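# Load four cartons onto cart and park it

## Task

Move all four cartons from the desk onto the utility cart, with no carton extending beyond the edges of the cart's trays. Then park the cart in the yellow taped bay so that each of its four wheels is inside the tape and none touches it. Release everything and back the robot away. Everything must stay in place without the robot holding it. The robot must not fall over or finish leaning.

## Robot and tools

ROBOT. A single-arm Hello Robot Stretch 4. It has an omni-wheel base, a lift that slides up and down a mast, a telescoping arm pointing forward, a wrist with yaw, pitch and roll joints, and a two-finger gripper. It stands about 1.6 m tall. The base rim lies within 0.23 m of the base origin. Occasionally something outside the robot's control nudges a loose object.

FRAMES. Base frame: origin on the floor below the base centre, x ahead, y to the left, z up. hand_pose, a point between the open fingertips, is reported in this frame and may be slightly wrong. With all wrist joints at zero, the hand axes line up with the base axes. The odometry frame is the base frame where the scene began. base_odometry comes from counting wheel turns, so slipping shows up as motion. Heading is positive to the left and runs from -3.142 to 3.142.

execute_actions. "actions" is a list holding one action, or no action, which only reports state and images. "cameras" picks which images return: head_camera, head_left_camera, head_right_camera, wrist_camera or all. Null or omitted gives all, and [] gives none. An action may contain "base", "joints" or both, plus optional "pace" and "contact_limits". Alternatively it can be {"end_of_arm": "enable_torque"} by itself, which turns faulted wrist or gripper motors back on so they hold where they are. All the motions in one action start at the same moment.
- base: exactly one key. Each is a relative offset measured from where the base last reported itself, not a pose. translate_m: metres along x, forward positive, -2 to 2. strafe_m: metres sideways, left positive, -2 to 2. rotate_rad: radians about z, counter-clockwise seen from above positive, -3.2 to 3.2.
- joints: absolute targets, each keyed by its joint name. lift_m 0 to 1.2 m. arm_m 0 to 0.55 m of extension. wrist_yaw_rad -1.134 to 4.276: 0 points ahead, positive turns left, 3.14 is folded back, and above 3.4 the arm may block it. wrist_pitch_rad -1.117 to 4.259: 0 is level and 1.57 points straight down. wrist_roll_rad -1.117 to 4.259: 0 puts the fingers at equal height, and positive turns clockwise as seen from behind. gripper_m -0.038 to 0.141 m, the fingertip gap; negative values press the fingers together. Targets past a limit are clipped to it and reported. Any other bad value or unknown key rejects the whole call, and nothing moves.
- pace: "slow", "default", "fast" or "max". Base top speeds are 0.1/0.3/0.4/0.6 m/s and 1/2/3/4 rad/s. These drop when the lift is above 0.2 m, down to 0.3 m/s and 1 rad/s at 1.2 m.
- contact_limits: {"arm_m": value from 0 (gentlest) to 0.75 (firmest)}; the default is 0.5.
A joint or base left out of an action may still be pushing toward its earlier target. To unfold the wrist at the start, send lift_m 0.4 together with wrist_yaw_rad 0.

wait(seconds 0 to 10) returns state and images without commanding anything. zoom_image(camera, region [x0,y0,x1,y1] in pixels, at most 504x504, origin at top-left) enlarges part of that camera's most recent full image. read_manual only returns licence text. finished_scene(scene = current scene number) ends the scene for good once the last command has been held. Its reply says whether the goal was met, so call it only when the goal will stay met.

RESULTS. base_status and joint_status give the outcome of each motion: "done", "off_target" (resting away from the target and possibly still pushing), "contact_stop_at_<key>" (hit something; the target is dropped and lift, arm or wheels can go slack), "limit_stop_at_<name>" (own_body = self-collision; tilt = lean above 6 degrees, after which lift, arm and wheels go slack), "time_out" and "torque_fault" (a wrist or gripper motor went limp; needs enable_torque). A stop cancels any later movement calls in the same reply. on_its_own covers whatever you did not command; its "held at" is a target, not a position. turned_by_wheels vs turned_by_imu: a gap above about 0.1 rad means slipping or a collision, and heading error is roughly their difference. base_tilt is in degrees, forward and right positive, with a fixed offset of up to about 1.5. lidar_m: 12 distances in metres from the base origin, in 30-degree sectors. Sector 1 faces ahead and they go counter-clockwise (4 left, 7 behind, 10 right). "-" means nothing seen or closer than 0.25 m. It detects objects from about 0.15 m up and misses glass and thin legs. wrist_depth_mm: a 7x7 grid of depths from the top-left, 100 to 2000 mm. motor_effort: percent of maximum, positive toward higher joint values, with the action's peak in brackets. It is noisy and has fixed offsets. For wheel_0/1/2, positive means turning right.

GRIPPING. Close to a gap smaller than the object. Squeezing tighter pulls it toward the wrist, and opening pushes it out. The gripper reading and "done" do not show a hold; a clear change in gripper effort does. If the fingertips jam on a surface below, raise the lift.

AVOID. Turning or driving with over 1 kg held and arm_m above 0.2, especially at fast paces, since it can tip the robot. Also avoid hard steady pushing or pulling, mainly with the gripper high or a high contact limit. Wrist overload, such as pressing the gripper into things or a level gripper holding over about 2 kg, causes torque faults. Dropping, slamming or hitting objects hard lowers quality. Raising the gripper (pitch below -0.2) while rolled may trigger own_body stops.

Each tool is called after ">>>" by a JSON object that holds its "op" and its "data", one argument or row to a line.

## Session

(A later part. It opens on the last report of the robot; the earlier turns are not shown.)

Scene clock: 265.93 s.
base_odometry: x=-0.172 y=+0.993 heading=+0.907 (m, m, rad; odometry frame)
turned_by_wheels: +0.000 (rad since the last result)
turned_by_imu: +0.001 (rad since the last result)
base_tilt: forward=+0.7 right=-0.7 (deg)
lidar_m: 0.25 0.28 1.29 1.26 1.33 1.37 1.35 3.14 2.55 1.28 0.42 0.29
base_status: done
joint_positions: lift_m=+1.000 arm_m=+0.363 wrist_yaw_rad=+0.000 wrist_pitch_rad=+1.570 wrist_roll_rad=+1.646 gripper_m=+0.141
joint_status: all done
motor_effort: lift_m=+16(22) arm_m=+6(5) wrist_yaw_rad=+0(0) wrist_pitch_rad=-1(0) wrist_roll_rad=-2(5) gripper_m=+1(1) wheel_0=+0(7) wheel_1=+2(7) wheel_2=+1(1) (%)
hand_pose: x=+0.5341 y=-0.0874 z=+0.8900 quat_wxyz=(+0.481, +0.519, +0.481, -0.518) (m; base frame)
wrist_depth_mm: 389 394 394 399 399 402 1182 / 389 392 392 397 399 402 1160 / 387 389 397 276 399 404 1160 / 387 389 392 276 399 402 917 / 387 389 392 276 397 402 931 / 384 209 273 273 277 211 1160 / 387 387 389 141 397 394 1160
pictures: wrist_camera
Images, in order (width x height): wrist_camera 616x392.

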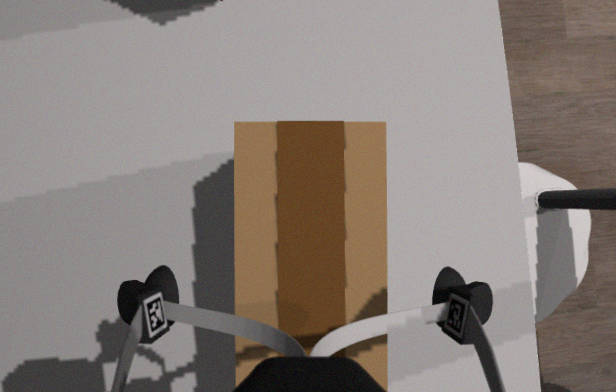

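Centered. Lower and grip.

>>> {"op": "execute_actions", "data": {
  "actions": [
    {"joints":{"lift_m":0.895}}
  ],
  "cameras": []
}}

>>> {"op": "execute_actions", "data": {
  "actions": [
    {"joints":{"gripper_m":0.05}}
  ],
  "cameras": ["wrist_camera"]
}}

Scene clock: 271.73 s.
base_odometry: x=-0.172 y=+0.993 heading=+0.907 (m, m, rad; odometry frame)
turned_by_wheels: +0.000 (rad since the last result)
turned_by_imu: +0.001 (rad since the last result)
base_tilt: forward=+0.7 right=-0.7 (deg)
lidar_m: 0.25 0.27 1.33 1.24 1.34 1.41 1.34 3.10 2.55 1.34 0.42 0.27
base_status: not commanded
joint_positions: lift_m=+0.896 arm_m=+0.363 wrist_yaw_rad=+0.000 wrist_pitch_rad=+1.573 wrist_roll_rad=+1.646 gripper_m=+0.141
joint_status: all done
motor_effort: lift_m=+5(14) arm_m=+6(6) wrist_yaw_rad=+0(0) wrist_pitch_rad=-11(10) wrist_roll_rad=-2(2) gripper_m=+0(0) wheel_0=+0(0) wheel_1=+2(2) wheel_2=+0(1) (%)
hand_pose: x=+0.5332 y=-0.0874 z=+0.7859 quat_wxyz=(+0.480, +0.518, +0.482, -0.519) (m; base frame)
wrist_depth_mm: 293 294 296 298 298 300 303 / 290 293 294 177 179 301 301 / 291 290 176 176 178 300 303 / 290 293 176 176 178 300 300 / 291 291 176 176 177 298 300 / 287 290 175 175 177 208 300 / 289 290 174 140 176 297 298
pictures: none
No camera images: the call's "cameras" was empty. Leave "cameras" out to get every camera's image.

Scene clock: 273.67 s.
base_odometry: x=-0.172 y=+0.993 heading=+0.907 (m, m, rad; odometry frame)
turned_by_wheels: +0.000 (rad since the last result)
turned_by_imu: +0.000 (rad since the last result)
base_tilt: forward=+0.7 right=-0.7 (deg)
lidar_m: 0.25 0.30 1.30 1.26 1.30 1.41 1.37 3.12 2.55 1.29 0.41 0.28
base_status: not commanded
joint_positions: lift_m=+0.895 arm_m=+0.363 wrist_yaw_rad=+0.000 wrist_pitch_rad=+1.570 wrist_roll_rad=+1.645 gripper_m=+0.051
joint_status: all done
motor_effort: lift_m=+17(16) arm_m=+6(6) wrist_yaw_rad=+0(2) wrist_pitch_rad=-3(19) wrist_roll_rad=+0(3) gripper_m=-24(26) wheel_0=+0(0) wheel_1=+1(2) wheel_2=+0(0) (%)
hand_pose: x=+0.5340 y=-0.0874 z=+0.7850 quat_wxyz=(+0.481, +0.519, +0.481, -0.518) (m; base frame)
wrist_depth_mm: 285 286 289 291 293 296 297 / 285 285 160 162 165 294 297 / 282 285 159 161 164 293 296 / 282 285 159 161 164 293 294 / 282 283 158 161 163 293 294 / 281 184 159 160 163 185 293 / 279 282 157 159 162 290 293
pictures: wrist_camera
Images, in order (width x height): wrist_camera 616x392.

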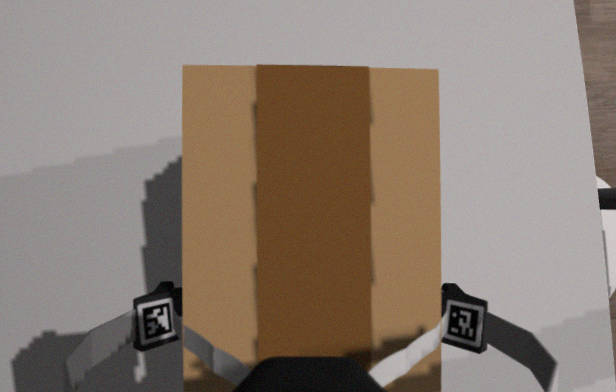

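>>> {"op": "execute_actions", "data": {
  "actions": [
    {"joints":{"lift_m":1.07}}
  ],
  "cameras": ["wrist_camera"]
}}

Scene clock: 278.97 s.
base_odometry: x=-0.172 y=+0.993 heading=+0.907 (m, m, rad; odometry frame)
turned_by_wheels: +0.000 (rad since the last result)
turned_by_imu: +0.001 (rad since the last result)
base_tilt: forward=+0.7 right=-0.7 (deg)
lidar_m: 0.26 0.29 1.30 1.26 1.36 1.42 1.35 3.11 2.54 1.31 0.38 0.27
base_status: not commanded
joint_positions: lift_m=+1.070 arm_m=+0.363 wrist_yaw_rad=+0.000 wrist_pitch_rad=+1.570 wrist_roll_rad=+1.645 gripper_m=+0.051
joint_status: all done
motor_effort: lift_m=+24(29) arm_m=+6(6) wrist_yaw_rad=+0(0) wrist_pitch_rad=-2(2) wrist_roll_rad=-2(1) gripper_m=-23(24) wheel_0=+0(0) wheel_1=+2(2) wheel_2=+0(1) (%)
hand_pose: x=+0.5340 y=-0.0874 z=+0.9593 quat_wxyz=(+0.481, +0.519, +0.481, -0.518) (m; base frame)
wrist_depth_mm: 455 462 462 469 473 1229 1229 / 459 462 160 162 165 1229 1229 / 455 459 159 161 165 1229 1229 / 455 459 159 161 164 473 1008 / 455 459 158 160 163 469 1118 / 455 183 159 160 163 184 1229 / 452 455 158 159 161 469 1229
pictures: wrist_camera
Images, in order (width x height): wrist_camera 616x392.

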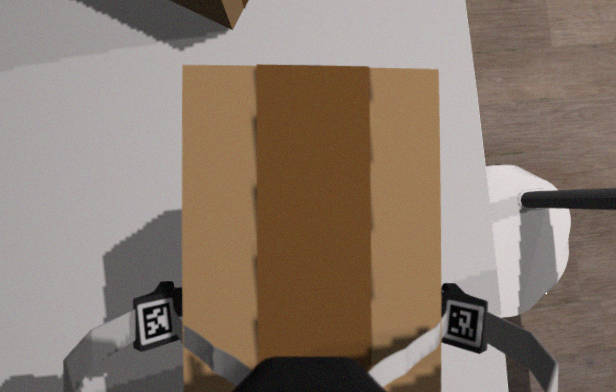

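>>> {"op": "execute_actions", "data": {
  "actions": [
    {"base":{"rotate_rad":2.76},"joints":{"arm_m":0.15,"wrist_roll_rad":-0.53}}
  ],
  "cameras": []
}}

>>> {"op": "execute_actions", "data": {
  "actions": [
    {"base":{"translate_m":1.12},"joints":{"arm_m":0.43},"pace":"fast"}
  ],
  "cameras": ["wrist_camera","head_left_camera","head_right_camera"]
}}

Scene clock: 307.73 s.
base_odometry: x=-0.172 y=+0.993 heading=-2.616 (m, m, rad; odometry frame)
turned_by_wheels: +2.760 (rad since the last result)
turned_by_imu: +2.697 (rad since the last result)
base_tilt: forward=+0.6 right=-0.7 (deg)
lidar_m: 0.35 1.55 2.82 2.46 0.84 0.39 0.27 0.25 0.31 1.28 1.26 0.25
base_status: done
joint_positions: lift_m=+1.070 arm_m=+0.151 wrist_yaw_rad=+0.000 wrist_pitch_rad=+1.570 wrist_roll_rad=-0.529 gripper_m=+0.051
joint_status: all done
motor_effort: lift_m=+24(24) arm_m=-6(6) wrist_yaw_rad=-1(2) wrist_pitch_rad=-1(1) wrist_roll_rad=+0(6) gripper_m=-26(28) wheel_0=-1(4) wheel_1=+0(6) wheel_2=+1(6) (%)
hand_pose: x=+0.3223 y=-0.0874 z=+0.9594 quat_wxyz=(+0.683, -0.185, +0.682, +0.185) (m; base frame)
wrist_depth_mm: 1182 1205 1229 1205 1205 1205 1205 / 1229 1205 160 162 165 1229 1229 / 1205 1182 160 161 164 1182 1205 / 1205 1205 159 161 164 1205 1182 / 1205 1205 158 160 163 1205 1205 / 1182 184 158 160 163 184 1205 / 1205 1205 158 160 162 1205 1205
pictures: none
No camera images: the call's "cameras" was empty. Leave "cameras" out to get every camera's image.

Scene clock: 312.53 s.
base_odometry: x=-1.140 y=+0.431 heading=-2.616 (m, m, rad; odometry frame)
turned_by_wheels: +0.000 (rad since the last result)
turned_by_imu: -0.002 (rad since the last result)
base_tilt: forward=+0.7 right=-0.7 (deg)
lidar_m: 0.35 0.31 0.32 2.66 2.87 1.71 1.35 2.06 1.06 0.85 0.80 0.51
base_status: done
joint_positions: lift_m=+1.070 arm_m=+0.429 wrist_yaw_rad=+0.000 wrist_pitch_rad=+1.570 wrist_roll_rad=-0.530 gripper_m=+0.051
joint_status: all done
motor_effort: lift_m=+24(24) arm_m=+6(7) wrist_yaw_rad=-1(1) wrist_pitch_rad=-2(4) wrist_roll_rad=-3(2) gripper_m=-24(27) wheel_0=+0(3) wheel_1=+0(4) wheel_2=+1(10) (%)
hand_pose: x=+0.6002 y=-0.0874 z=+0.9594 quat_wxyz=(+0.683, -0.185, +0.682, +0.185) (m; base frame)
wrist_depth_mm: 387 389 387 392 389 1078 831 / 389 387 160 163 165 1042 809 / 387 389 159 161 164 960 809 / 387 389 159 161 164 931 778 / 389 389 159 160 163 917 778 / 389 184 159 160 163 185 741 / 359 336 158 160 161 976 668
pictures: head_left_camera, head_right_camera, wrist_camera
Images, in order (width x height): head_left_camera 420x672, head_right_camera 420x672, wrist_camera 616x392.

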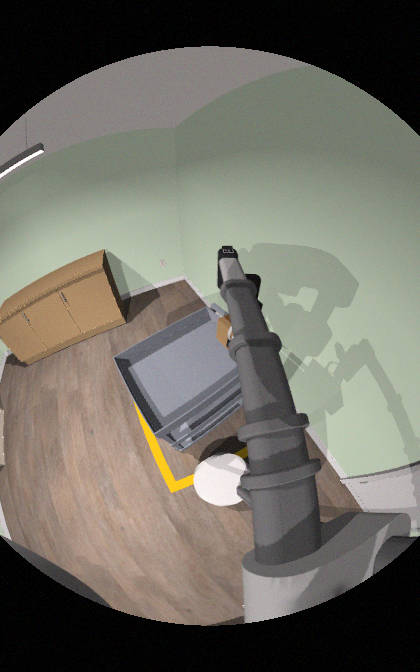

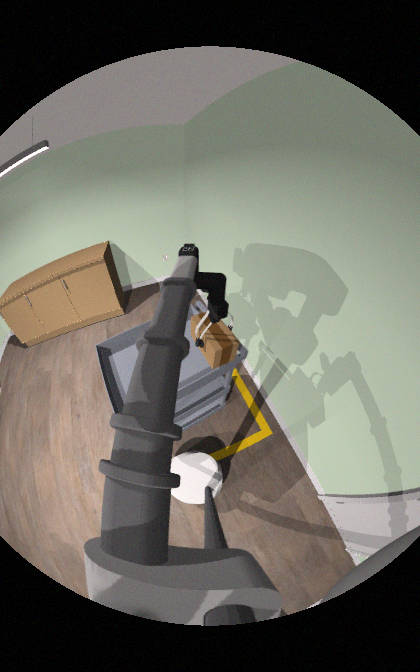

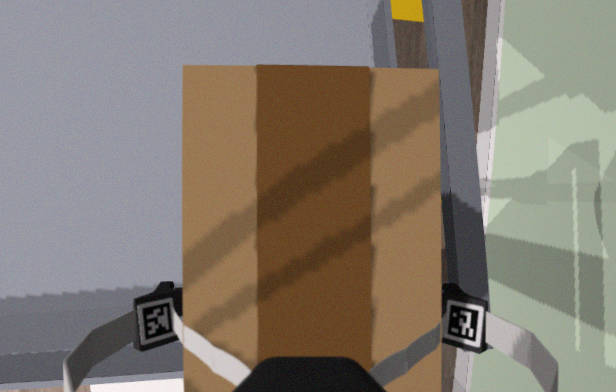

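>>> {"op": "execute_actions", "data": {
  "actions": [
    {"base":{"strafe_m":0.04},"joints":{"arm_m":0.458,"wrist_roll_rad":-0.63,"lift_m":1.03}}
  ],
  "cameras": ["wrist_camera","head_right_camera"]
}}

Scene clock: 325.17 s.
base_odometry: x=-1.120 y=+0.396 heading=-2.616 (m, m, rad; odometry frame)
turned_by_wheels: +0.000 (rad since the last result)
turned_by_imu: +0.001 (rad since the last result)
base_tilt: forward=+0.7 right=-0.8 (deg)
lidar_m: 0.31 0.27 0.31 2.62 2.86 1.74 1.34 1.80 1.11 0.87 0.84 0.51
base_status: done
joint_positions: lift_m=+1.030 arm_m=+0.457 wrist_yaw_rad=+0.000 wrist_pitch_rad=+1.570 wrist_roll_rad=-0.629 gripper_m=+0.051
joint_status: all done
motor_effort: lift_m=+17(24) arm_m=+6(7) wrist_yaw_rad=-1(0) wrist_pitch_rad=-1(1) wrist_roll_rad=-2(6) gripper_m=-26(22) wheel_0=+0(7) wheel_1=+0(7) wheel_2=+2(0) (%)
hand_pose: x=+0.6281 y=-0.0874 z=+0.9199 quat_wxyz=(+0.673, -0.219, +0.672, +0.219) (m; base frame)
wrist_depth_mm: 349 349 349 349 347 283 976 / 349 349 160 162 165 283 917 / 349 349 159 161 164 285 866 / 351 351 159 160 164 283 820 / 347 349 159 161 163 283 820 / 347 185 159 160 163 185 778 / 351 347 158 159 161 278 691
pictures: head_right_camera, wrist_camera
Images, in order (width x height): head_right_camera 420x672, wrist_camera 616x392.

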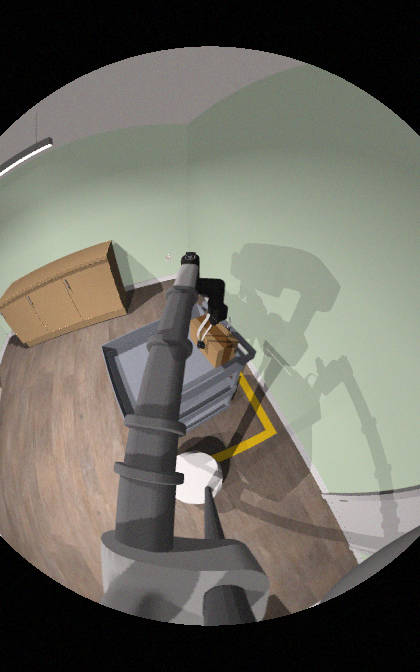

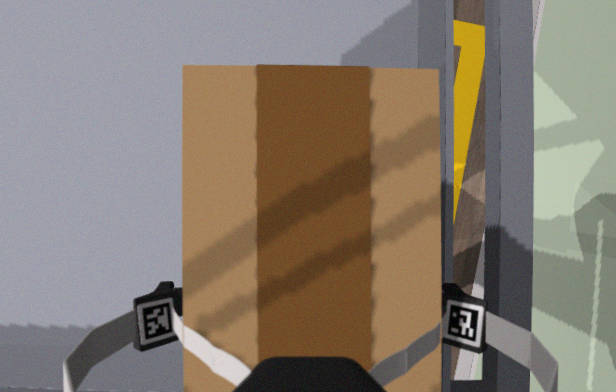

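>>> {"op": "execute_actions", "data": {
  "actions": [
    {"joints":{"lift_m":0.97}}
  ],
  "cameras": []
}}

>>> {"op": "execute_actions", "data": {
  "actions": [
    {"joints":{"gripper_m":0.128}}
  ],
  "cameras": ["wrist_camera"]
}}

Scene clock: 331.83 s.
base_odometry: x=-1.120 y=+0.396 heading=-2.616 (m, m, rad; odometry frame)
turned_by_wheels: +0.000 (rad since the last result)
turned_by_imu: +0.001 (rad since the last result)
base_tilt: forward=+0.7 right=-0.7 (deg)
lidar_m: 0.34 0.28 0.32 2.63 2.86 1.77 1.33 1.80 1.12 0.88 0.83 0.50
base_status: not commanded
joint_positions: lift_m=+0.970 arm_m=+0.457 wrist_yaw_rad=+0.000 wrist_pitch_rad=+1.570 wrist_roll_rad=-0.629 gripper_m=+0.051
joint_status: all done
motor_effort: lift_m=+17(17) arm_m=+6(6) wrist_yaw_rad=+0(0) wrist_pitch_rad=-1(2) wrist_roll_rad=-3(2) gripper_m=-25(27) wheel_0=+0(0) wheel_1=+0(0) wheel_2=+2(1) (%)
hand_pose: x=+0.6281 y=-0.0874 z=+0.8599 quat_wxyz=(+0.673, -0.219, +0.672, +0.219) (m; base frame)
wrist_depth_mm: 287 287 289 287 290 277 222 / 289 290 160 162 165 277 222 / 289 290 160 161 164 278 224 / 290 289 159 160 163 277 224 / 289 289 159 160 163 277 222 / 290 184 158 160 163 185 219 / 289 287 158 159 161 230 218
pictures: none
No camera images: the call's "cameras" was empty. Leave "cameras" out to get every camera's image.

Scene clock: 333.53 s.
base_odometry: x=-1.120 y=+0.396 heading=-2.615 (m, m, rad; odometry frame)
turned_by_wheels: +0.000 (rad since the last result)
turned_by_imu: +0.001 (rad since the last result)
base_tilt: forward=+0.7 right=-0.7 (deg)
lidar_m: 0.33 0.26 0.31 2.65 2.86 1.75 1.34 1.81 1.12 0.86 0.85 0.51
base_status: not commanded
joint_positions: lift_m=+0.970 arm_m=+0.457 wrist_yaw_rad=-0.001 wrist_pitch_rad=+1.574 wrist_roll_rad=-0.630 gripper_m=+0.128
joint_status: all done
motor_effort: lift_m=+14(17) arm_m=+6(6) wrist_yaw_rad=+3(4) wrist_pitch_rad=-12(13) wrist_roll_rad=-1(3) gripper_m=+2(21) wheel_0=+1(1) wheel_1=+1(1) wheel_2=+1(1) (%)
hand_pose: x=+0.6269 y=-0.0874 z=+0.8601 quat_wxyz=(+0.671, -0.218, +0.673, +0.219) (m; base frame)
wrist_depth_mm: 293 291 293 293 291 282 224 / 291 293 172 172 173 282 225 / 290 293 173 173 173 282 226 / 293 291 173 172 173 282 226 / 293 293 172 172 173 281 225 / 293 202 173 172 173 211 221 / 291 290 173 145 174 253 222
pictures: wrist_camera
Images, in order (width x height): wrist_camera 616x392.

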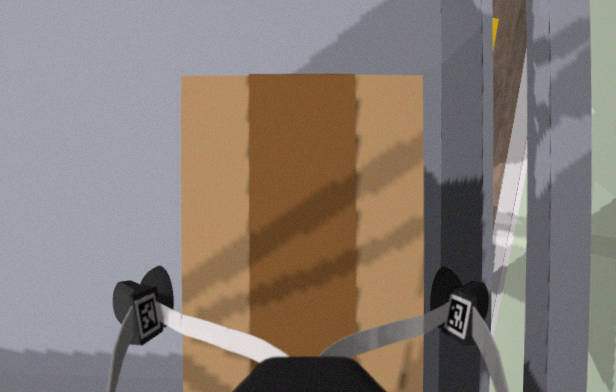

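>>> {"op": "execute_actions", "data": {
  "actions": [
    {"joints":{"lift_m":1.1}}
  ],
  "cameras": ["wrist_camera"]
}}

Scene clock: 339.37 s.
base_odometry: x=-1.120 y=+0.396 heading=-2.615 (m, m, rad; odometry frame)
turned_by_wheels: +0.000 (rad since the last result)
turned_by_imu: +0.001 (rad since the last result)
base_tilt: forward=+0.7 right=-0.7 (deg)
lidar_m: 0.32 0.29 0.31 2.63 2.85 1.72 1.32 1.80 1.09 0.86 0.84 0.50
base_status: not commanded
joint_positions: lift_m=+1.100 arm_m=+0.457 wrist_yaw_rad=+0.000 wrist_pitch_rad=+1.570 wrist_roll_rad=-0.630 gripper_m=+0.128
joint_status: all done
motor_effort: lift_m=+23(24) arm_m=+6(6) wrist_yaw_rad=+0(4) wrist_pitch_rad=-2(12) wrist_roll_rad=+0(0) gripper_m=+0(2) wheel_0=+1(1) wheel_1=+1(1) wheel_2=+1(2) (%)
hand_pose: x=+0.6280 y=-0.0874 z=+0.9894 quat_wxyz=(+0.672, -0.219, +0.672, +0.219) (m; base frame)
wrist_depth_mm: 421 421 418 418 418 1160 976 / 418 418 421 418 424 1138 931 / 418 418 421 300 392 1060 866 / 418 421 418 300 384 1008 842 / 418 421 418 301 384 960 809 / 421 421 303 300 301 351 778 / 404 384 387 147 375 377 750
pictures: wrist_camera
Images, in order (width x height): wrist_camera 616x392.

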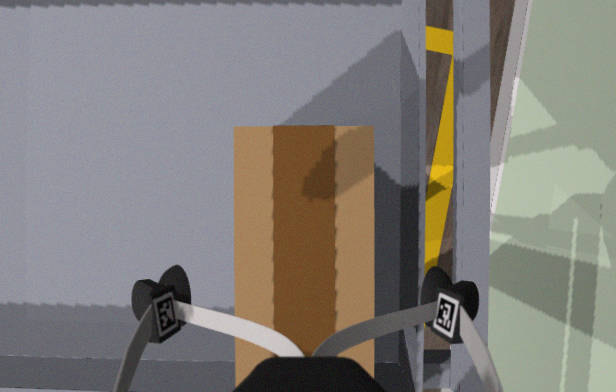

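>>> {"op": "execute_actions", "data": {
  "actions": [
    {"base":{"rotate_rad":2.627},"joints":{"arm_m":0.1,"gripper_m":0.141,"wrist_roll_rad":-0.3},"pace":"fast"}
  ],
  "cameras": ["head_camera"]
}}

Scene clock: 378.07 s.
base_odometry: x=-1.120 y=+0.396 heading=+0.012 (m, m, rad; odometry frame)
turned_by_wheels: +2.627 (rad since the last result)
turned_by_imu: +2.567 (rad since the last result)
base_tilt: forward=+0.6 right=-0.8 (deg)
lidar_m: 1.72 1.31 1.65 1.10 0.90 0.86 0.49 0.31 0.29 0.29 2.61 2.84
base_status: done
joint_positions: lift_m=+1.100 arm_m=+0.101 wrist_yaw_rad=+0.000 wrist_pitch_rad=+1.570 wrist_roll_rad=-0.300 gripper_m=+0.141
joint_status: all done
motor_effort: lift_m=+23(23) arm_m=-6(7) wrist_yaw_rad=+0(1) wrist_pitch_rad=-2(3) wrist_roll_rad=+2(6) gripper_m=+3(1) wheel_0=-2(6) wheel_1=-1(7) wheel_2=+0(7) (%)
hand_pose: x=+0.2722 y=-0.0874 z=+0.9894 quat_wxyz=(+0.699, -0.106, +0.699, +0.106) (m; base frame)
wrist_depth_mm: 1229 1229 1229 1229 1205 1255 1255 / 1229 1229 1229 1255 1255 1255 1229 / 1229 1229 1229 1229 1229 1255 1229 / 1255 1255 1229 1229 1229 1229 1229 / 1205 1229 1025 1255 1255 1229 1255 / 1255 210 1008 1008 1229 211 1255 / 1229 1255 1042 141 1229 1255 1255
pictures: head_camera
Images, in order (width x height): head_camera 420x560.

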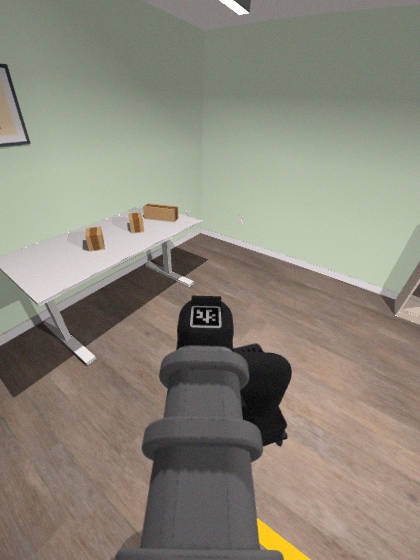

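>>> {"op": "execute_actions", "data": {
  "actions": [
    {"base":{"translate_m":1.7},"pace":"fast"}
  ],
  "cameras": []
}}

>>> {"op": "execute_actions", "data": {
  "actions": [
    {"base":{"rotate_rad":0.79},"joints":{"arm_m":0.4},"pace":"fast"}
  ],
  "cameras": ["wrist_camera","head_right_camera"]
}}

Scene clock: 387.53 s.
base_odometry: x=+0.580 y=+0.416 heading=+0.012 (m, m, rad; odometry frame)
turned_by_wheels: +0.000 (rad since the last result)
turned_by_imu: -0.002 (rad since the last result)
base_tilt: forward=+0.7 right=-0.7 (deg)
lidar_m: 0.47 0.34 0.33 0.37 0.58 2.23 1.78 1.89 2.93 1.95 1.51 1.46
base_status: done
joint_positions: lift_m=+1.100 arm_m=+0.101 wrist_yaw_rad=+0.000 wrist_pitch_rad=+1.570 wrist_roll_rad=-0.300 gripper_m=+0.141
joint_status: not commanded
motor_effort: lift_m=+23(23) arm_m=-6(6) wrist_yaw_rad=+0(0) wrist_pitch_rad=-2(2) wrist_roll_rad=+0(0) gripper_m=+4(0) wheel_0=+0(5) wheel_1=+1(5) wheel_2=+0(8) (%)
hand_pose: x=+0.2721 y=-0.0874 z=+0.9894 quat_wxyz=(+0.699, -0.106, +0.699, +0.106) (m; base frame)
wrist_depth_mm: 496 496 496 1255 1255 1255 1229 / 492 496 1229 1229 1229 1255 1229 / 496 1255 1229 1229 1255 1255 1229 / 1205 1229 1255 1229 1255 1255 1281 / 1229 1229 1008 1229 1229 1229 1229 / 1229 209 1008 1025 1255 211 1229 / 1229 1205 1008 142 1255 1281 1229
pictures: none
No camera images: the call's "cameras" was empty. Leave "cameras" out to get every camera's image.

Scene clock: 389.37 s.
base_odometry: x=+0.580 y=+0.416 heading=+0.801 (m, m, rad; odometry frame)
turned_by_wheels: +0.790 (rad since the last result)
turned_by_imu: +0.772 (rad since the last result)
base_tilt: forward=+0.6 right=-0.6 (deg)
lidar_m: 0.32 0.35 0.42 0.82 2.24 1.78 2.96 2.06 1.63 1.44 1.47 0.40
base_status: done
joint_positions: lift_m=+1.100 arm_m=+0.399 wrist_yaw_rad=+0.000 wrist_pitch_rad=+1.570 wrist_roll_rad=-0.300 gripper_m=+0.141
joint_status: all done
motor_effort: lift_m=+23(23) arm_m=+6(7) wrist_yaw_rad=-1(1) wrist_pitch_rad=-1(0) wrist_roll_rad=-1(0) gripper_m=+2(2) wheel_0=+0(5) wheel_1=-1(7) wheel_2=+0(6) (%)
hand_pose: x=+0.5702 y=-0.0874 z=+0.9894 quat_wxyz=(+0.700, -0.106, +0.699, +0.106) (m; base frame)
wrist_depth_mm: 375 492 496 377 500 500 1118 / 373 430 492 375 377 492 1255 / 382 492 492 452 375 496 1255 / 500 500 496 496 377 500 1255 / 496 496 492 496 496 492 1229 / 492 209 492 492 496 211 1229 / 1229 1008 492 141 496 500 1229
pictures: head_right_camera, wrist_camera
Images, in order (width x height): head_right_camera 420x672, wrist_camera 616x392.

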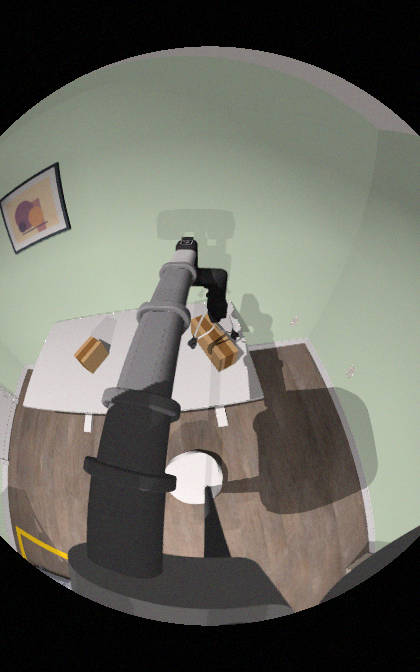

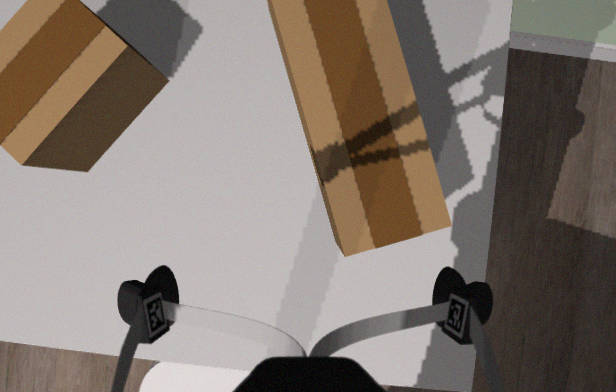

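>>> {"op": "execute_actions", "data": {
  "actions": [
    {"base":{"translate_m":0.08},"joints":{"arm_m":0.49,"wrist_roll_rad":-0.586}}
  ],
  "cameras": ["wrist_camera"]
}}

Scene clock: 397.17 s.
base_odometry: x=+0.635 y=+0.473 heading=+0.801 (m, m, rad; odometry frame)
turned_by_wheels: +0.000 (rad since the last result)
turned_by_imu: +0.001 (rad since the last result)
base_tilt: forward=+0.6 right=-0.7 (deg)
lidar_m: 0.25 0.25 0.34 0.68 2.25 1.80 3.04 2.01 1.62 1.43 1.43 0.28
base_status: done
joint_positions: lift_m=+1.100 arm_m=+0.489 wrist_yaw_rad=+0.000 wrist_pitch_rad=+1.570 wrist_roll_rad=-0.585 gripper_m=+0.141
joint_status: all done
motor_effort: lift_m=+23(23) arm_m=+6(6) wrist_yaw_rad=+0(1) wrist_pitch_rad=-2(1) wrist_roll_rad=-3(7) gripper_m=-2(0) wheel_0=+1(3) wheel_1=+0(4) wheel_2=+0(9) (%)
hand_pose: x=+0.6601 y=-0.0874 z=+0.9894 quat_wxyz=(+0.677, -0.204, +0.677, +0.204) (m; base frame)
wrist_depth_mm: 496 496 496 492 492 496 496 / 373 496 492 492 500 496 723 / 375 473 496 373 496 496 1008 / 415 496 496 377 492 492 1229 / 496 496 488 375 492 1229 1205 / 500 210 496 373 496 211 1255 / 492 492 496 142 496 1205 1229
pictures: wrist_camera
Images, in order (width x height): wrist_camera 616x392.

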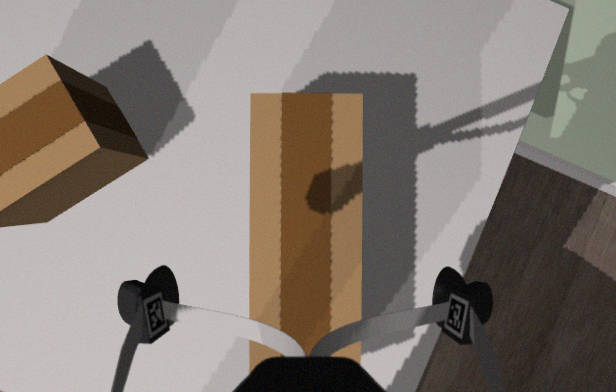

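>>> {"op": "execute_actions", "data": {
  "actions": [
    {"joints":{"lift_m":0.91}}
  ],
  "cameras": []
}}

>>> {"op": "execute_actions", "data": {
  "actions": [
    {"joints":{"gripper_m":0.05}}
  ],
  "cameras": []
}}

>>> {"op": "execute_actions", "data": {
  "actions": [
    {"joints":{"lift_m":1.12}}
  ],
  "cameras": ["wrist_camera"]
}}

Scene clock: 405.27 s.
base_odometry: x=+0.635 y=+0.473 heading=+0.801 (m, m, rad; odometry frame)
turned_by_wheels: +0.000 (rad since the last result)
turned_by_imu: +0.001 (rad since the last result)
base_tilt: forward=+0.7 right=-0.7 (deg)
lidar_m: 0.26 0.27 0.32 0.69 2.26 1.86 3.03 2.06 1.63 1.44 1.46 0.27
base_status: not commanded
joint_positions: lift_m=+0.910 arm_m=+0.489 wrist_yaw_rad=+0.000 wrist_pitch_rad=+1.570 wrist_roll_rad=-0.585 gripper_m=+0.141
joint_status: all done
motor_effort: lift_m=+15(21) arm_m=+6(6) wrist_yaw_rad=+0(0) wrist_pitch_rad=-1(2) wrist_roll_rad=-2(2) gripper_m=-1(0) wheel_0=+0(1) wheel_1=-1(1) wheel_2=+0(1) (%)
hand_pose: x=+0.6601 y=-0.0874 z=+0.8001 quat_wxyz=(+0.677, -0.204, +0.677, +0.204) (m; base frame)
wrist_depth_mm: 303 303 185 183 184 304 304 / 303 303 185 183 185 304 304 / 303 303 185 184 185 304 303 / 303 303 185 184 185 304 304 / 304 303 185 184 185 304 304 / 303 210 184 184 185 212 668 / 301 303 185 141 185 303 1025
pictures: none
No camera images: the call's "cameras" was empty. Leave "cameras" out to get every camera's image.

Scene clock: 407.20 s.
base_odometry: x=+0.635 y=+0.473 heading=+0.801 (m, m, rad; odometry frame)
turned_by_wheels: +0.000 (rad since the last result)
turned_by_imu: +0.001 (rad since the last result)
base_tilt: forward=+0.7 right=-0.7 (deg)
lidar_m: 0.27 0.27 0.32 0.69 2.25 1.84 3.04 2.04 1.61 1.42 1.46 0.30
base_status: not commanded
joint_positions: lift_m=+0.910 arm_m=+0.489 wrist_yaw_rad=+0.000 wrist_pitch_rad=+1.570 wrist_roll_rad=-0.585 gripper_m=+0.051
joint_status: all done
motor_effort: lift_m=+17(17) arm_m=+6(6) wrist_yaw_rad=+0(0) wrist_pitch_rad=-2(2) wrist_roll_rad=-2(2) gripper_m=-21(23) wheel_0=+0(0) wheel_1=-1(1) wheel_2=+1(0) (%)
hand_pose: x=+0.6601 y=-0.0874 z=+0.7999 quat_wxyz=(+0.677, -0.204, +0.677, +0.204) (m; base frame)
wrist_depth_mm: 303 301 169 169 169 301 303 / 303 301 169 168 169 301 303 / 301 301 169 168 169 301 303 / 303 301 169 168 169 304 303 / 301 303 168 168 169 303 303 / 303 183 169 168 169 301 668 / 303 301 169 168 169 301 1025
pictures: none
No camera images: the call's "cameras" was empty. Leave "cameras" out to get every camera's image.

Scene clock: 409.17 s.
base_odometry: x=+0.635 y=+0.473 heading=+0.801 (m, m, rad; odometry frame)
turned_by_wheels: +0.000 (rad since the last result)
turned_by_imu: +0.001 (rad since the last result)
base_tilt: forward=+0.7 right=-0.7 (deg)
lidar_m: 0.26 0.25 0.34 0.67 2.28 1.83 3.03 2.06 1.63 1.44 1.47 0.31
base_status: not commanded
joint_positions: lift_m=+1.120 arm_m=+0.489 wrist_yaw_rad=+0.000 wrist_pitch_rad=+1.570 wrist_roll_rad=-0.585 gripper_m=+0.051
joint_status: all done
motor_effort: lift_m=+25(24) arm_m=+6(6) wrist_yaw_rad=-1(1) wrist_pitch_rad=-2(2) wrist_roll_rad=-3(3) gripper_m=-22(24) wheel_0=+1(1) wheel_1=-1(1) wheel_2=+0(0) (%)
hand_pose: x=+0.6601 y=-0.0874 z=+1.0093 quat_wxyz=(+0.677, -0.204, +0.677, +0.204) (m; base frame)
wrist_depth_mm: 517 517 168 168 169 512 544 / 397 517 169 168 169 512 741 / 399 473 168 168 169 512 1008 / 415 521 169 168 169 517 1255 / 517 517 169 168 169 1255 1255 / 512 183 168 168 168 1229 1281 / 512 517 169 168 168 1255 1229
pictures: wrist_camera
Images, in order (width x height): wrist_camera 616x392.

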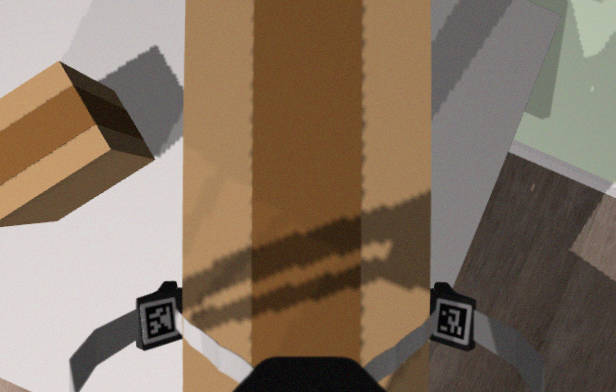

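>>> {"op": "execute_actions", "data": {
  "actions": [
    {"base":{"rotate_rad":2.72},"joints":{"arm_m":0.15,"wrist_roll_rad":-0.85}}
  ],
  "cameras": ["head_camera","head_left_camera"]
}}

Scene clock: 438.30 s.
base_odometry: x=+0.635 y=+0.473 heading=-2.762 (m, m, rad; odometry frame)
turned_by_wheels: +2.720 (rad since the last result)
turned_by_imu: +2.659 (rad since the last result)
base_tilt: forward=+0.6 right=-0.7 (deg)
lidar_m: 0.31 3.00 2.02 1.57 1.44 0.47 0.25 0.25 0.26 0.35 0.78 0.25
base_status: done
joint_positions: lift_m=+1.120 arm_m=+0.151 wrist_yaw_rad=+0.000 wrist_pitch_rad=+1.570 wrist_roll_rad=-0.850 gripper_m=+0.051
joint_status: all done
motor_effort: lift_m=+24(25) arm_m=-6(6) wrist_yaw_rad=+0(0) wrist_pitch_rad=-1(0) wrist_roll_rad=+0(6) gripper_m=-23(22) wheel_0=+0(4) wheel_1=+1(6) wheel_2=+0(5) (%)
hand_pose: x=+0.3222 y=-0.0874 z=+1.0093 quat_wxyz=(+0.645, -0.292, +0.644, +0.291) (m; base frame)
wrist_depth_mm: 1281 1229 169 169 169 1255 1281 / 1281 1281 169 168 169 1255 1229 / 1255 1281 169 169 169 1255 1281 / 1281 1281 168 168 169 1229 1255 / 1255 1229 169 168 169 1229 1255 / 1205 183 169 168 169 1281 1281 / 1255 759 168 168 169 1229 1255
pictures: head_camera, head_left_camera
Images, in order (width x height): head_camera 420x560, head_left_camera 420x672.

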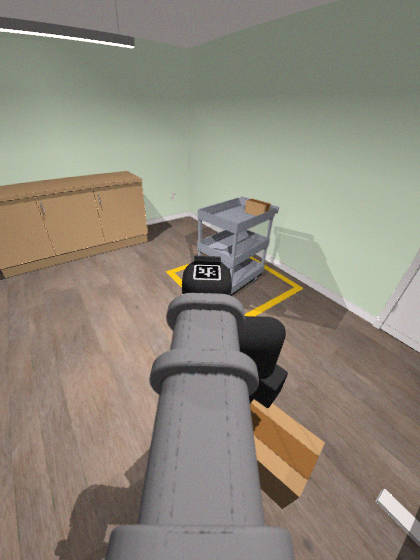

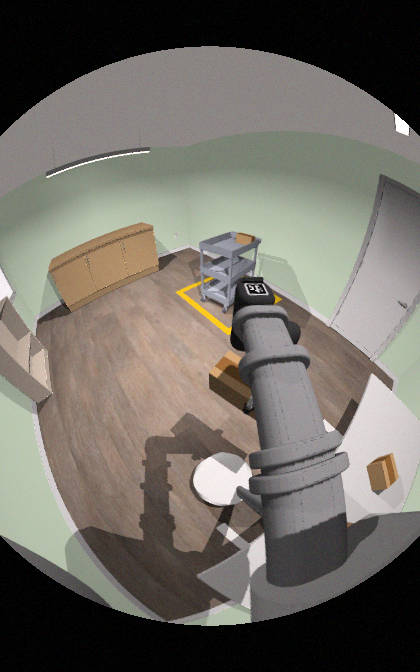

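>>> {"op": "zoom_image", "data": {
  "camera": "head_camera",
  "region": [160, 180, 310, 320]
}}

Region (160, 180, 310, 320) of head_camera's 420x560 image, scaled by 3.360, with more detail than that image has; it fills the top 470 rows of this view, and the rest is white.

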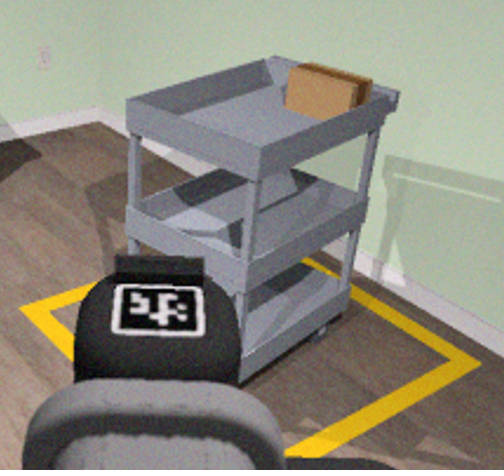

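>>> {"op": "execute_actions", "data": {
  "actions": [
    {"base":{"translate_m":1.47},"joints":{"arm_m":0.45,"wrist_roll_rad":-0.78},"pace":"fast"}
  ],
  "cameras": ["wrist_camera","head_right_camera"]
}}

Scene clock: 454.70 s.
base_odometry: x=-0.730 y=-0.072 heading=-2.762 (m, m, rad; odometry frame)
turned_by_wheels: +0.000 (rad since the last result)
turned_by_imu: -0.002 (rad since the last result)
base_tilt: forward=+0.6 right=-0.8 (deg)
lidar_m: 0.48 1.82 1.86 2.18 2.07 2.34 1.57 1.45 1.50 1.53 1.39 0.43
base_status: done
joint_positions: lift_m=+1.120 arm_m=+0.449 wrist_yaw_rad=+0.000 wrist_pitch_rad=+1.570 wrist_roll_rad=-0.780 gripper_m=+0.051
joint_status: all done
motor_effort: lift_m=+24(24) arm_m=+6(7) wrist_yaw_rad=+0(2) wrist_pitch_rad=-1(5) wrist_roll_rad=+0(5) gripper_m=-23(26) wheel_0=+0(5) wheel_1=-1(5) wheel_2=+0(6) (%)
hand_pose: x=+0.6202 y=-0.0874 z=+1.0093 quat_wxyz=(+0.654, -0.269, +0.654, +0.269) (m; base frame)
wrist_depth_mm: 1281 1255 169 168 169 1255 1255 / 1281 1255 169 168 168 436 439 / 1255 1229 169 169 169 439 436 / 1255 1255 169 168 169 439 442 / 1255 1281 169 168 169 439 439 / 1255 183 169 168 168 442 439 / 1255 1025 168 168 169 442 439
pictures: head_right_camera, wrist_camera
Images, in order (width x height): head_right_camera 420x672, wrist_camera 616x392.

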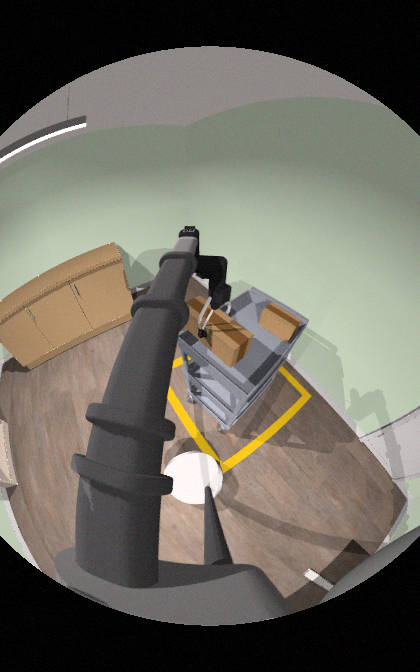

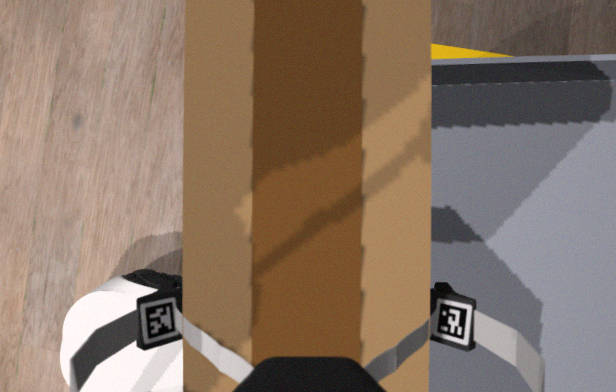

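>>> {"op": "execute_actions", "data": {
  "actions": [
    {"base":{"strafe_m":-0.085},"joints":{"arm_m":0.487,"wrist_roll_rad":-0.80}}
  ],
  "cameras": ["wrist_camera","head_left_camera"]
}}

Scene clock: 464.83 s.
base_odometry: x=-0.761 y=+0.007 heading=-2.762 (m, m, rad; odometry frame)
turned_by_wheels: +0.000 (rad since the last result)
turned_by_imu: +0.001 (rad since the last result)
base_tilt: forward=+0.7 right=-0.8 (deg)
lidar_m: 0.40 1.84 1.94 2.25 2.13 2.42 1.49 1.39 2.16 1.44 1.33 0.38
base_status: done
joint_positions: lift_m=+1.120 arm_m=+0.486 wrist_yaw_rad=+0.000 wrist_pitch_rad=+1.570 wrist_roll_rad=-0.799 gripper_m=+0.051
joint_status: all done
motor_effort: lift_m=+24(24) arm_m=+6(7) wrist_yaw_rad=+0(0) wrist_pitch_rad=-2(1) wrist_roll_rad=-2(2) gripper_m=-24(24) wheel_0=+0(8) wheel_1=+1(9) wheel_2=-1(2) (%)
hand_pose: x=+0.6571 y=-0.0874 z=+1.0093 quat_wxyz=(+0.652, -0.275, +0.651, +0.275) (m; base frame)
wrist_depth_mm: 1281 1281 169 168 169 421 427 / 1255 1281 169 169 169 439 439 / 1281 1255 169 168 168 439 436 / 1255 1281 168 169 169 442 436 / 1255 1255 169 168 169 436 439 / 1281 184 169 168 168 439 433 / 1042 407 169 168 168 439 413
pictures: head_left_camera, wrist_camera
Images, in order (width x height): head_left_camera 420x672, wrist_camera 616x392.

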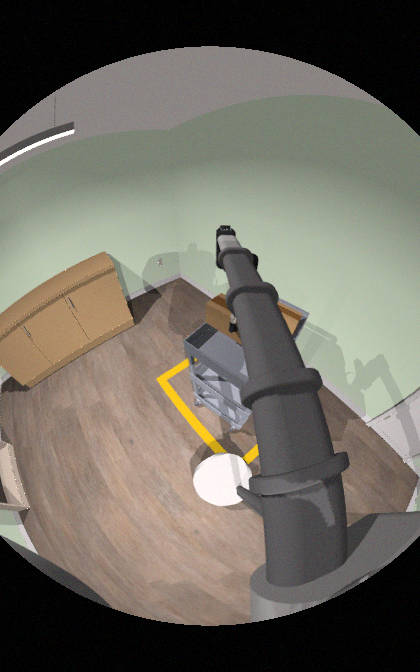

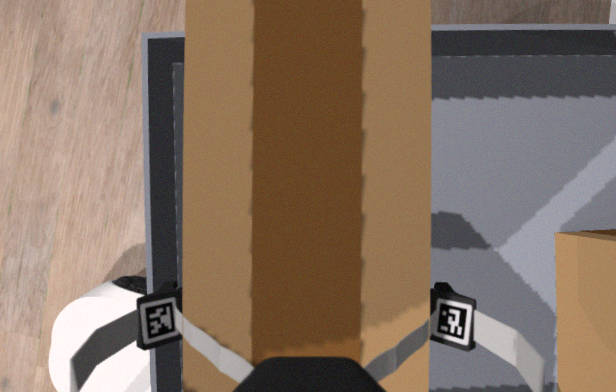

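>>> {"op": "execute_actions", "data": {
  "actions": [
    {"base":{"strafe_m":0.042},"joints":{"arm_m":0.443,"wrist_roll_rad":-0.82,"lift_m":1.04}}
  ],
  "cameras": ["wrist_camera"]
}}

Scene clock: 477.47 s.
base_odometry: x=-0.746 y=-0.032 heading=-2.762 (m, m, rad; odometry frame)
turned_by_wheels: +0.000 (rad since the last result)
turned_by_imu: +0.001 (rad since the last result)
base_tilt: forward=+0.7 right=-0.7 (deg)
lidar_m: 0.45 1.84 1.85 2.22 2.11 2.38 1.53 1.40 2.18 1.50 1.36 0.38
base_status: done
joint_positions: lift_m=+1.040 arm_m=+0.444 wrist_yaw_rad=+0.000 wrist_pitch_rad=+1.570 wrist_roll_rad=-0.820 gripper_m=+0.051
joint_status: all done
motor_effort: lift_m=+17(22) arm_m=-6(6) wrist_yaw_rad=+0(1) wrist_pitch_rad=-2(0) wrist_roll_rad=-2(5) gripper_m=-23(25) wheel_0=+2(8) wheel_1=-1(9) wheel_2=-1(2) (%)
hand_pose: x=+0.6152 y=-0.0874 z=+0.9299 quat_wxyz=(+0.649, -0.282, +0.648, +0.282) (m; base frame)
wrist_depth_mm: 1182 1182 169 168 169 351 353 / 1182 1160 169 168 168 359 359 / 1160 1160 169 168 169 359 359 / 1182 1182 169 168 169 357 359 / 1182 1182 168 168 169 357 357 / 1205 184 169 168 169 357 357 / 960 960 168 168 169 359 357
pictures: wrist_camera
Images, in order (width x height): wrist_camera 616x392.

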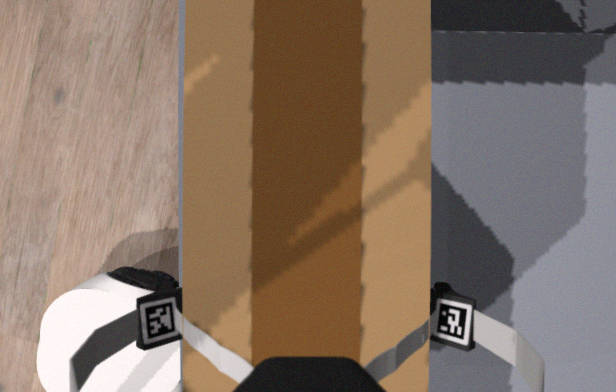

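>>> {"op": "execute_actions", "data": {
  "actions": [
    {"joints":{"lift_m":0.98}}
  ],
  "cameras": []
}}

>>> {"op": "execute_actions", "data": {
  "actions": [
    {"joints":{"gripper_m":0.128}}
  ],
  "cameras": []
}}

>>> {"op": "execute_actions", "data": {
  "actions": [
    {"joints":{"lift_m":1.1}}
  ],
  "cameras": ["wrist_camera"]
}}

Scene clock: 486.00 s.
base_odometry: x=-0.746 y=-0.032 heading=-2.762 (m, m, rad; odometry frame)
turned_by_wheels: +0.000 (rad since the last result)
turned_by_imu: +0.001 (rad since the last result)
base_tilt: forward=+0.6 right=-0.7 (deg)
lidar_m: 0.47 1.82 1.88 2.21 2.09 2.40 1.54 1.38 2.18 1.47 1.35 0.39
base_status: not commanded
joint_positions: lift_m=+0.980 arm_m=+0.444 wrist_yaw_rad=+0.000 wrist_pitch_rad=+1.570 wrist_roll_rad=-0.820 gripper_m=+0.051
joint_status: all done
motor_effort: lift_m=+17(16) arm_m=-6(6) wrist_yaw_rad=+0(0) wrist_pitch_rad=-1(2) wrist_roll_rad=-2(1) gripper_m=-22(22) wheel_0=+2(2) wheel_1=-1(1) wheel_2=-2(1) (%)
hand_pose: x=+0.6152 y=-0.0874 z=+0.8699 quat_wxyz=(+0.649, -0.282, +0.648, +0.282) (m; base frame)
wrist_depth_mm: 1098 1098 169 168 169 300 297 / 1118 1098 169 168 168 298 298 / 1118 1118 168 168 168 300 298 / 1098 1098 169 168 168 298 298 / 1098 1118 169 168 168 298 298 / 878 184 169 168 169 298 297 / 904 250 169 168 169 298 298
pictures: none
No camera images: the call's "cameras" was empty. Leave "cameras" out to get every camera's image.

Scene clock: 487.70 s.
base_odometry: x=-0.746 y=-0.032 heading=-2.762 (m, m, rad; odometry frame)
turned_by_wheels: +0.000 (rad since the last result)
turned_by_imu: +0.000 (rad since the last result)
base_tilt: forward=+0.7 right=-0.7 (deg)
lidar_m: 0.44 1.84 1.87 2.23 2.10 2.41 1.56 1.38 2.18 1.49 1.37 0.40
base_status: not commanded
joint_positions: lift_m=+0.980 arm_m=+0.444 wrist_yaw_rad=+0.000 wrist_pitch_rad=+1.571 wrist_roll_rad=-0.820 gripper_m=+0.128
joint_status: all done
motor_effort: lift_m=+17(17) arm_m=-5(6) wrist_yaw_rad=+0(1) wrist_pitch_rad=-4(4) wrist_roll_rad=-1(1) gripper_m=+2(22) wheel_0=+2(2) wheel_1=-1(1) wheel_2=-1(1) (%)
hand_pose: x=+0.6149 y=-0.0874 z=+0.8699 quat_wxyz=(+0.649, -0.282, +0.649, +0.282) (m; base frame)
wrist_depth_mm: 1098 1098 183 183 183 303 301 / 1118 1098 183 182 183 303 303 / 1098 1118 182 182 183 303 301 / 1098 1078 183 183 183 303 303 / 1118 1098 183 183 183 303 301 / 904 208 183 182 183 303 303 / 891 891 182 140 183 301 301
pictures: none
No camera images: the call's "cameras" was empty. Leave "cameras" out to get every camera's image.

Scene clock: 489.23 s.
base_odometry: x=-0.746 y=-0.032 heading=-2.762 (m, m, rad; odometry frame)
turned_by_wheels: +0.000 (rad since the last result)
turned_by_imu: +0.000 (rad since the last result)
base_tilt: forward=+0.6 right=-0.7 (deg)
lidar_m: 0.44 1.83 1.88 2.21 2.09 2.39 1.55 1.39 2.19 1.48 1.36 0.38
base_status: not commanded
joint_positions: lift_m=+1.100 arm_m=+0.444 wrist_yaw_rad=+0.000 wrist_pitch_rad=+1.570 wrist_roll_rad=-0.820 gripper_m=+0.128
joint_status: all done
motor_effort: lift_m=+23(23) arm_m=-5(6) wrist_yaw_rad=+0(1) wrist_pitch_rad=-2(4) wrist_roll_rad=-2(1) gripper_m=+1(1) wheel_0=+1(2) wheel_1=-1(1) wheel_2=-1(1) (%)
hand_pose: x=+0.6151 y=-0.0874 z=+0.9894 quat_wxyz=(+0.649, -0.282, +0.648, +0.282) (m; base frame)
wrist_depth_mm: 1229 1229 1255 407 407 407 402 / 1255 1229 404 301 421 418 421 / 1205 1255 404 301 421 418 418 / 1229 1229 404 300 421 421 421 / 1255 1255 399 298 421 418 421 / 1255 991 300 300 303 418 418 / 1255 991 394 146 421 418 418
pictures: wrist_camera
Images, in order (width x height): wrist_camera 616x392.

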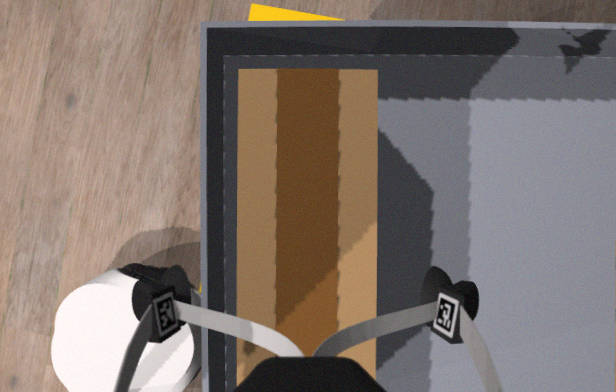

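>>> {"op": "execute_actions", "data": {
  "actions": [
    {"base":{"rotate_rad":-2.89},"joints":{"arm_m":0.1,"gripper_m":0.141,"wrist_roll_rad":0.31},"pace":"fast"}
  ],
  "cameras": ["head_camera"]
}}

>>> {"op": "execute_actions", "data": {
  "actions": [
    {"base":{"translate_m":1.3},"joints":{"arm_m":0.45},"pace":"fast"}
  ],
  "cameras": ["wrist_camera"]
}}

Scene clock: 512.57 s.
base_odometry: x=-0.746 y=-0.032 heading=+0.632 (m, m, rad; odometry frame)
turned_by_wheels: -2.890 (rad since the last result)
turned_by_imu: -2.821 (rad since the last result)
base_tilt: forward=+0.6 right=-0.7 (deg)
lidar_m: 1.40 1.38 1.71 1.38 0.48 0.42 0.58 1.84 2.05 2.07 2.35 1.77
base_status: done
joint_positions: lift_m=+1.100 arm_m=+0.101 wrist_yaw_rad=+0.000 wrist_pitch_rad=+1.570 wrist_roll_rad=+0.310 gripper_m=+0.141
joint_status: all done
motor_effort: lift_m=+22(23) arm_m=-6(7) wrist_yaw_rad=+0(1) wrist_pitch_rad=-1(2) wrist_roll_rad=+2(7) gripper_m=+1(3) wheel_0=+1(6) wheel_1=+0(7) wheel_2=+1(5) (%)
hand_pose: x=+0.2722 y=-0.0874 z=+0.9896 quat_wxyz=(+0.699, +0.109, +0.698, -0.109) (m; base frame)
wrist_depth_mm: 1205 1229 1229 1229 1229 1229 1255 / 1229 1255 1205 1229 1255 1229 1229 / 1205 1229 1229 1255 1205 1255 1255 / 1205 1229 1255 1229 1255 1229 1255 / 1229 1229 1205 1042 1255 1255 1255 / 1205 210 1025 1025 1025 211 1255 / 1229 1229 1205 142 1229 1255 1255
pictures: head_camera
Images, in order (width x height): head_camera 420x560.

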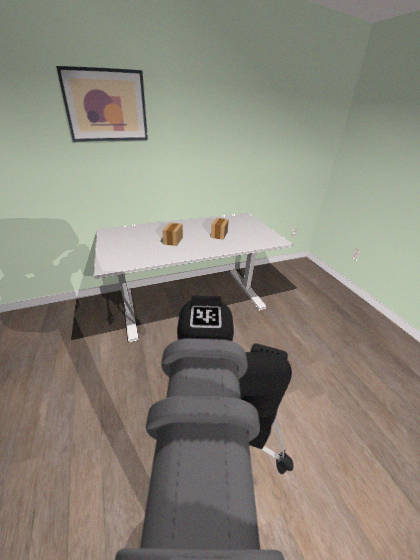

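Scene clock: 518.00 s.
base_odometry: x=+0.304 y=+0.735 heading=+0.632 (m, m, rad; odometry frame)
turned_by_wheels: +0.000 (rad since the last result)
turned_by_imu: -0.002 (rad since the last result)
base_tilt: forward=+0.6 right=-0.7 (deg)
lidar_m: 0.25 0.25 0.25 0.39 1.79 1.76 1.61 3.03 2.35 1.92 0.55 0.28
base_status: done
joint_positions: lift_m=+1.100 arm_m=+0.449 wrist_yaw_rad=+0.000 wrist_pitch_rad=+1.570 wrist_roll_rad=+0.310 gripper_m=+0.141
joint_status: all done
motor_effort: lift_m=+21(21) arm_m=+6(7) wrist_yaw_rad=-1(1) wrist_pitch_rad=-1(2) wrist_roll_rad=+1(1) gripper_m=+0(2) wheel_0=-1(6) wheel_1=+1(5) wheel_2=+0(11) (%)
hand_pose: x=+0.6202 y=-0.0874 z=+0.9896 quat_wxyz=(+0.699, +0.109, +0.698, -0.109) (m; base frame)
wrist_depth_mm: 496 488 496 496 500 496 500 / 488 492 492 492 500 496 496 / 488 488 492 496 500 504 504 / 492 492 488 377 496 496 500 / 492 492 496 375 496 500 504 / 488 209 492 377 500 211 500 / 466 492 492 142 496 500 1255
pictures: wrist_camera
Images, in order (width x height): wrist_camera 616x392.

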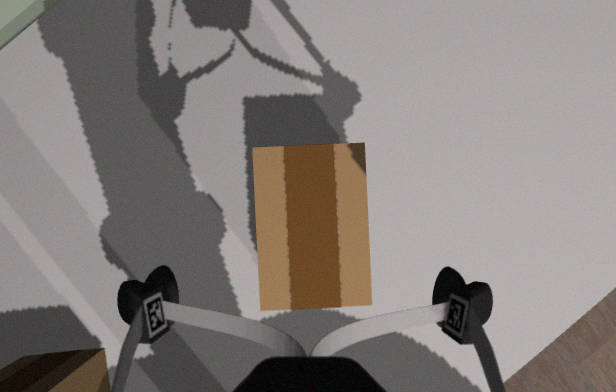

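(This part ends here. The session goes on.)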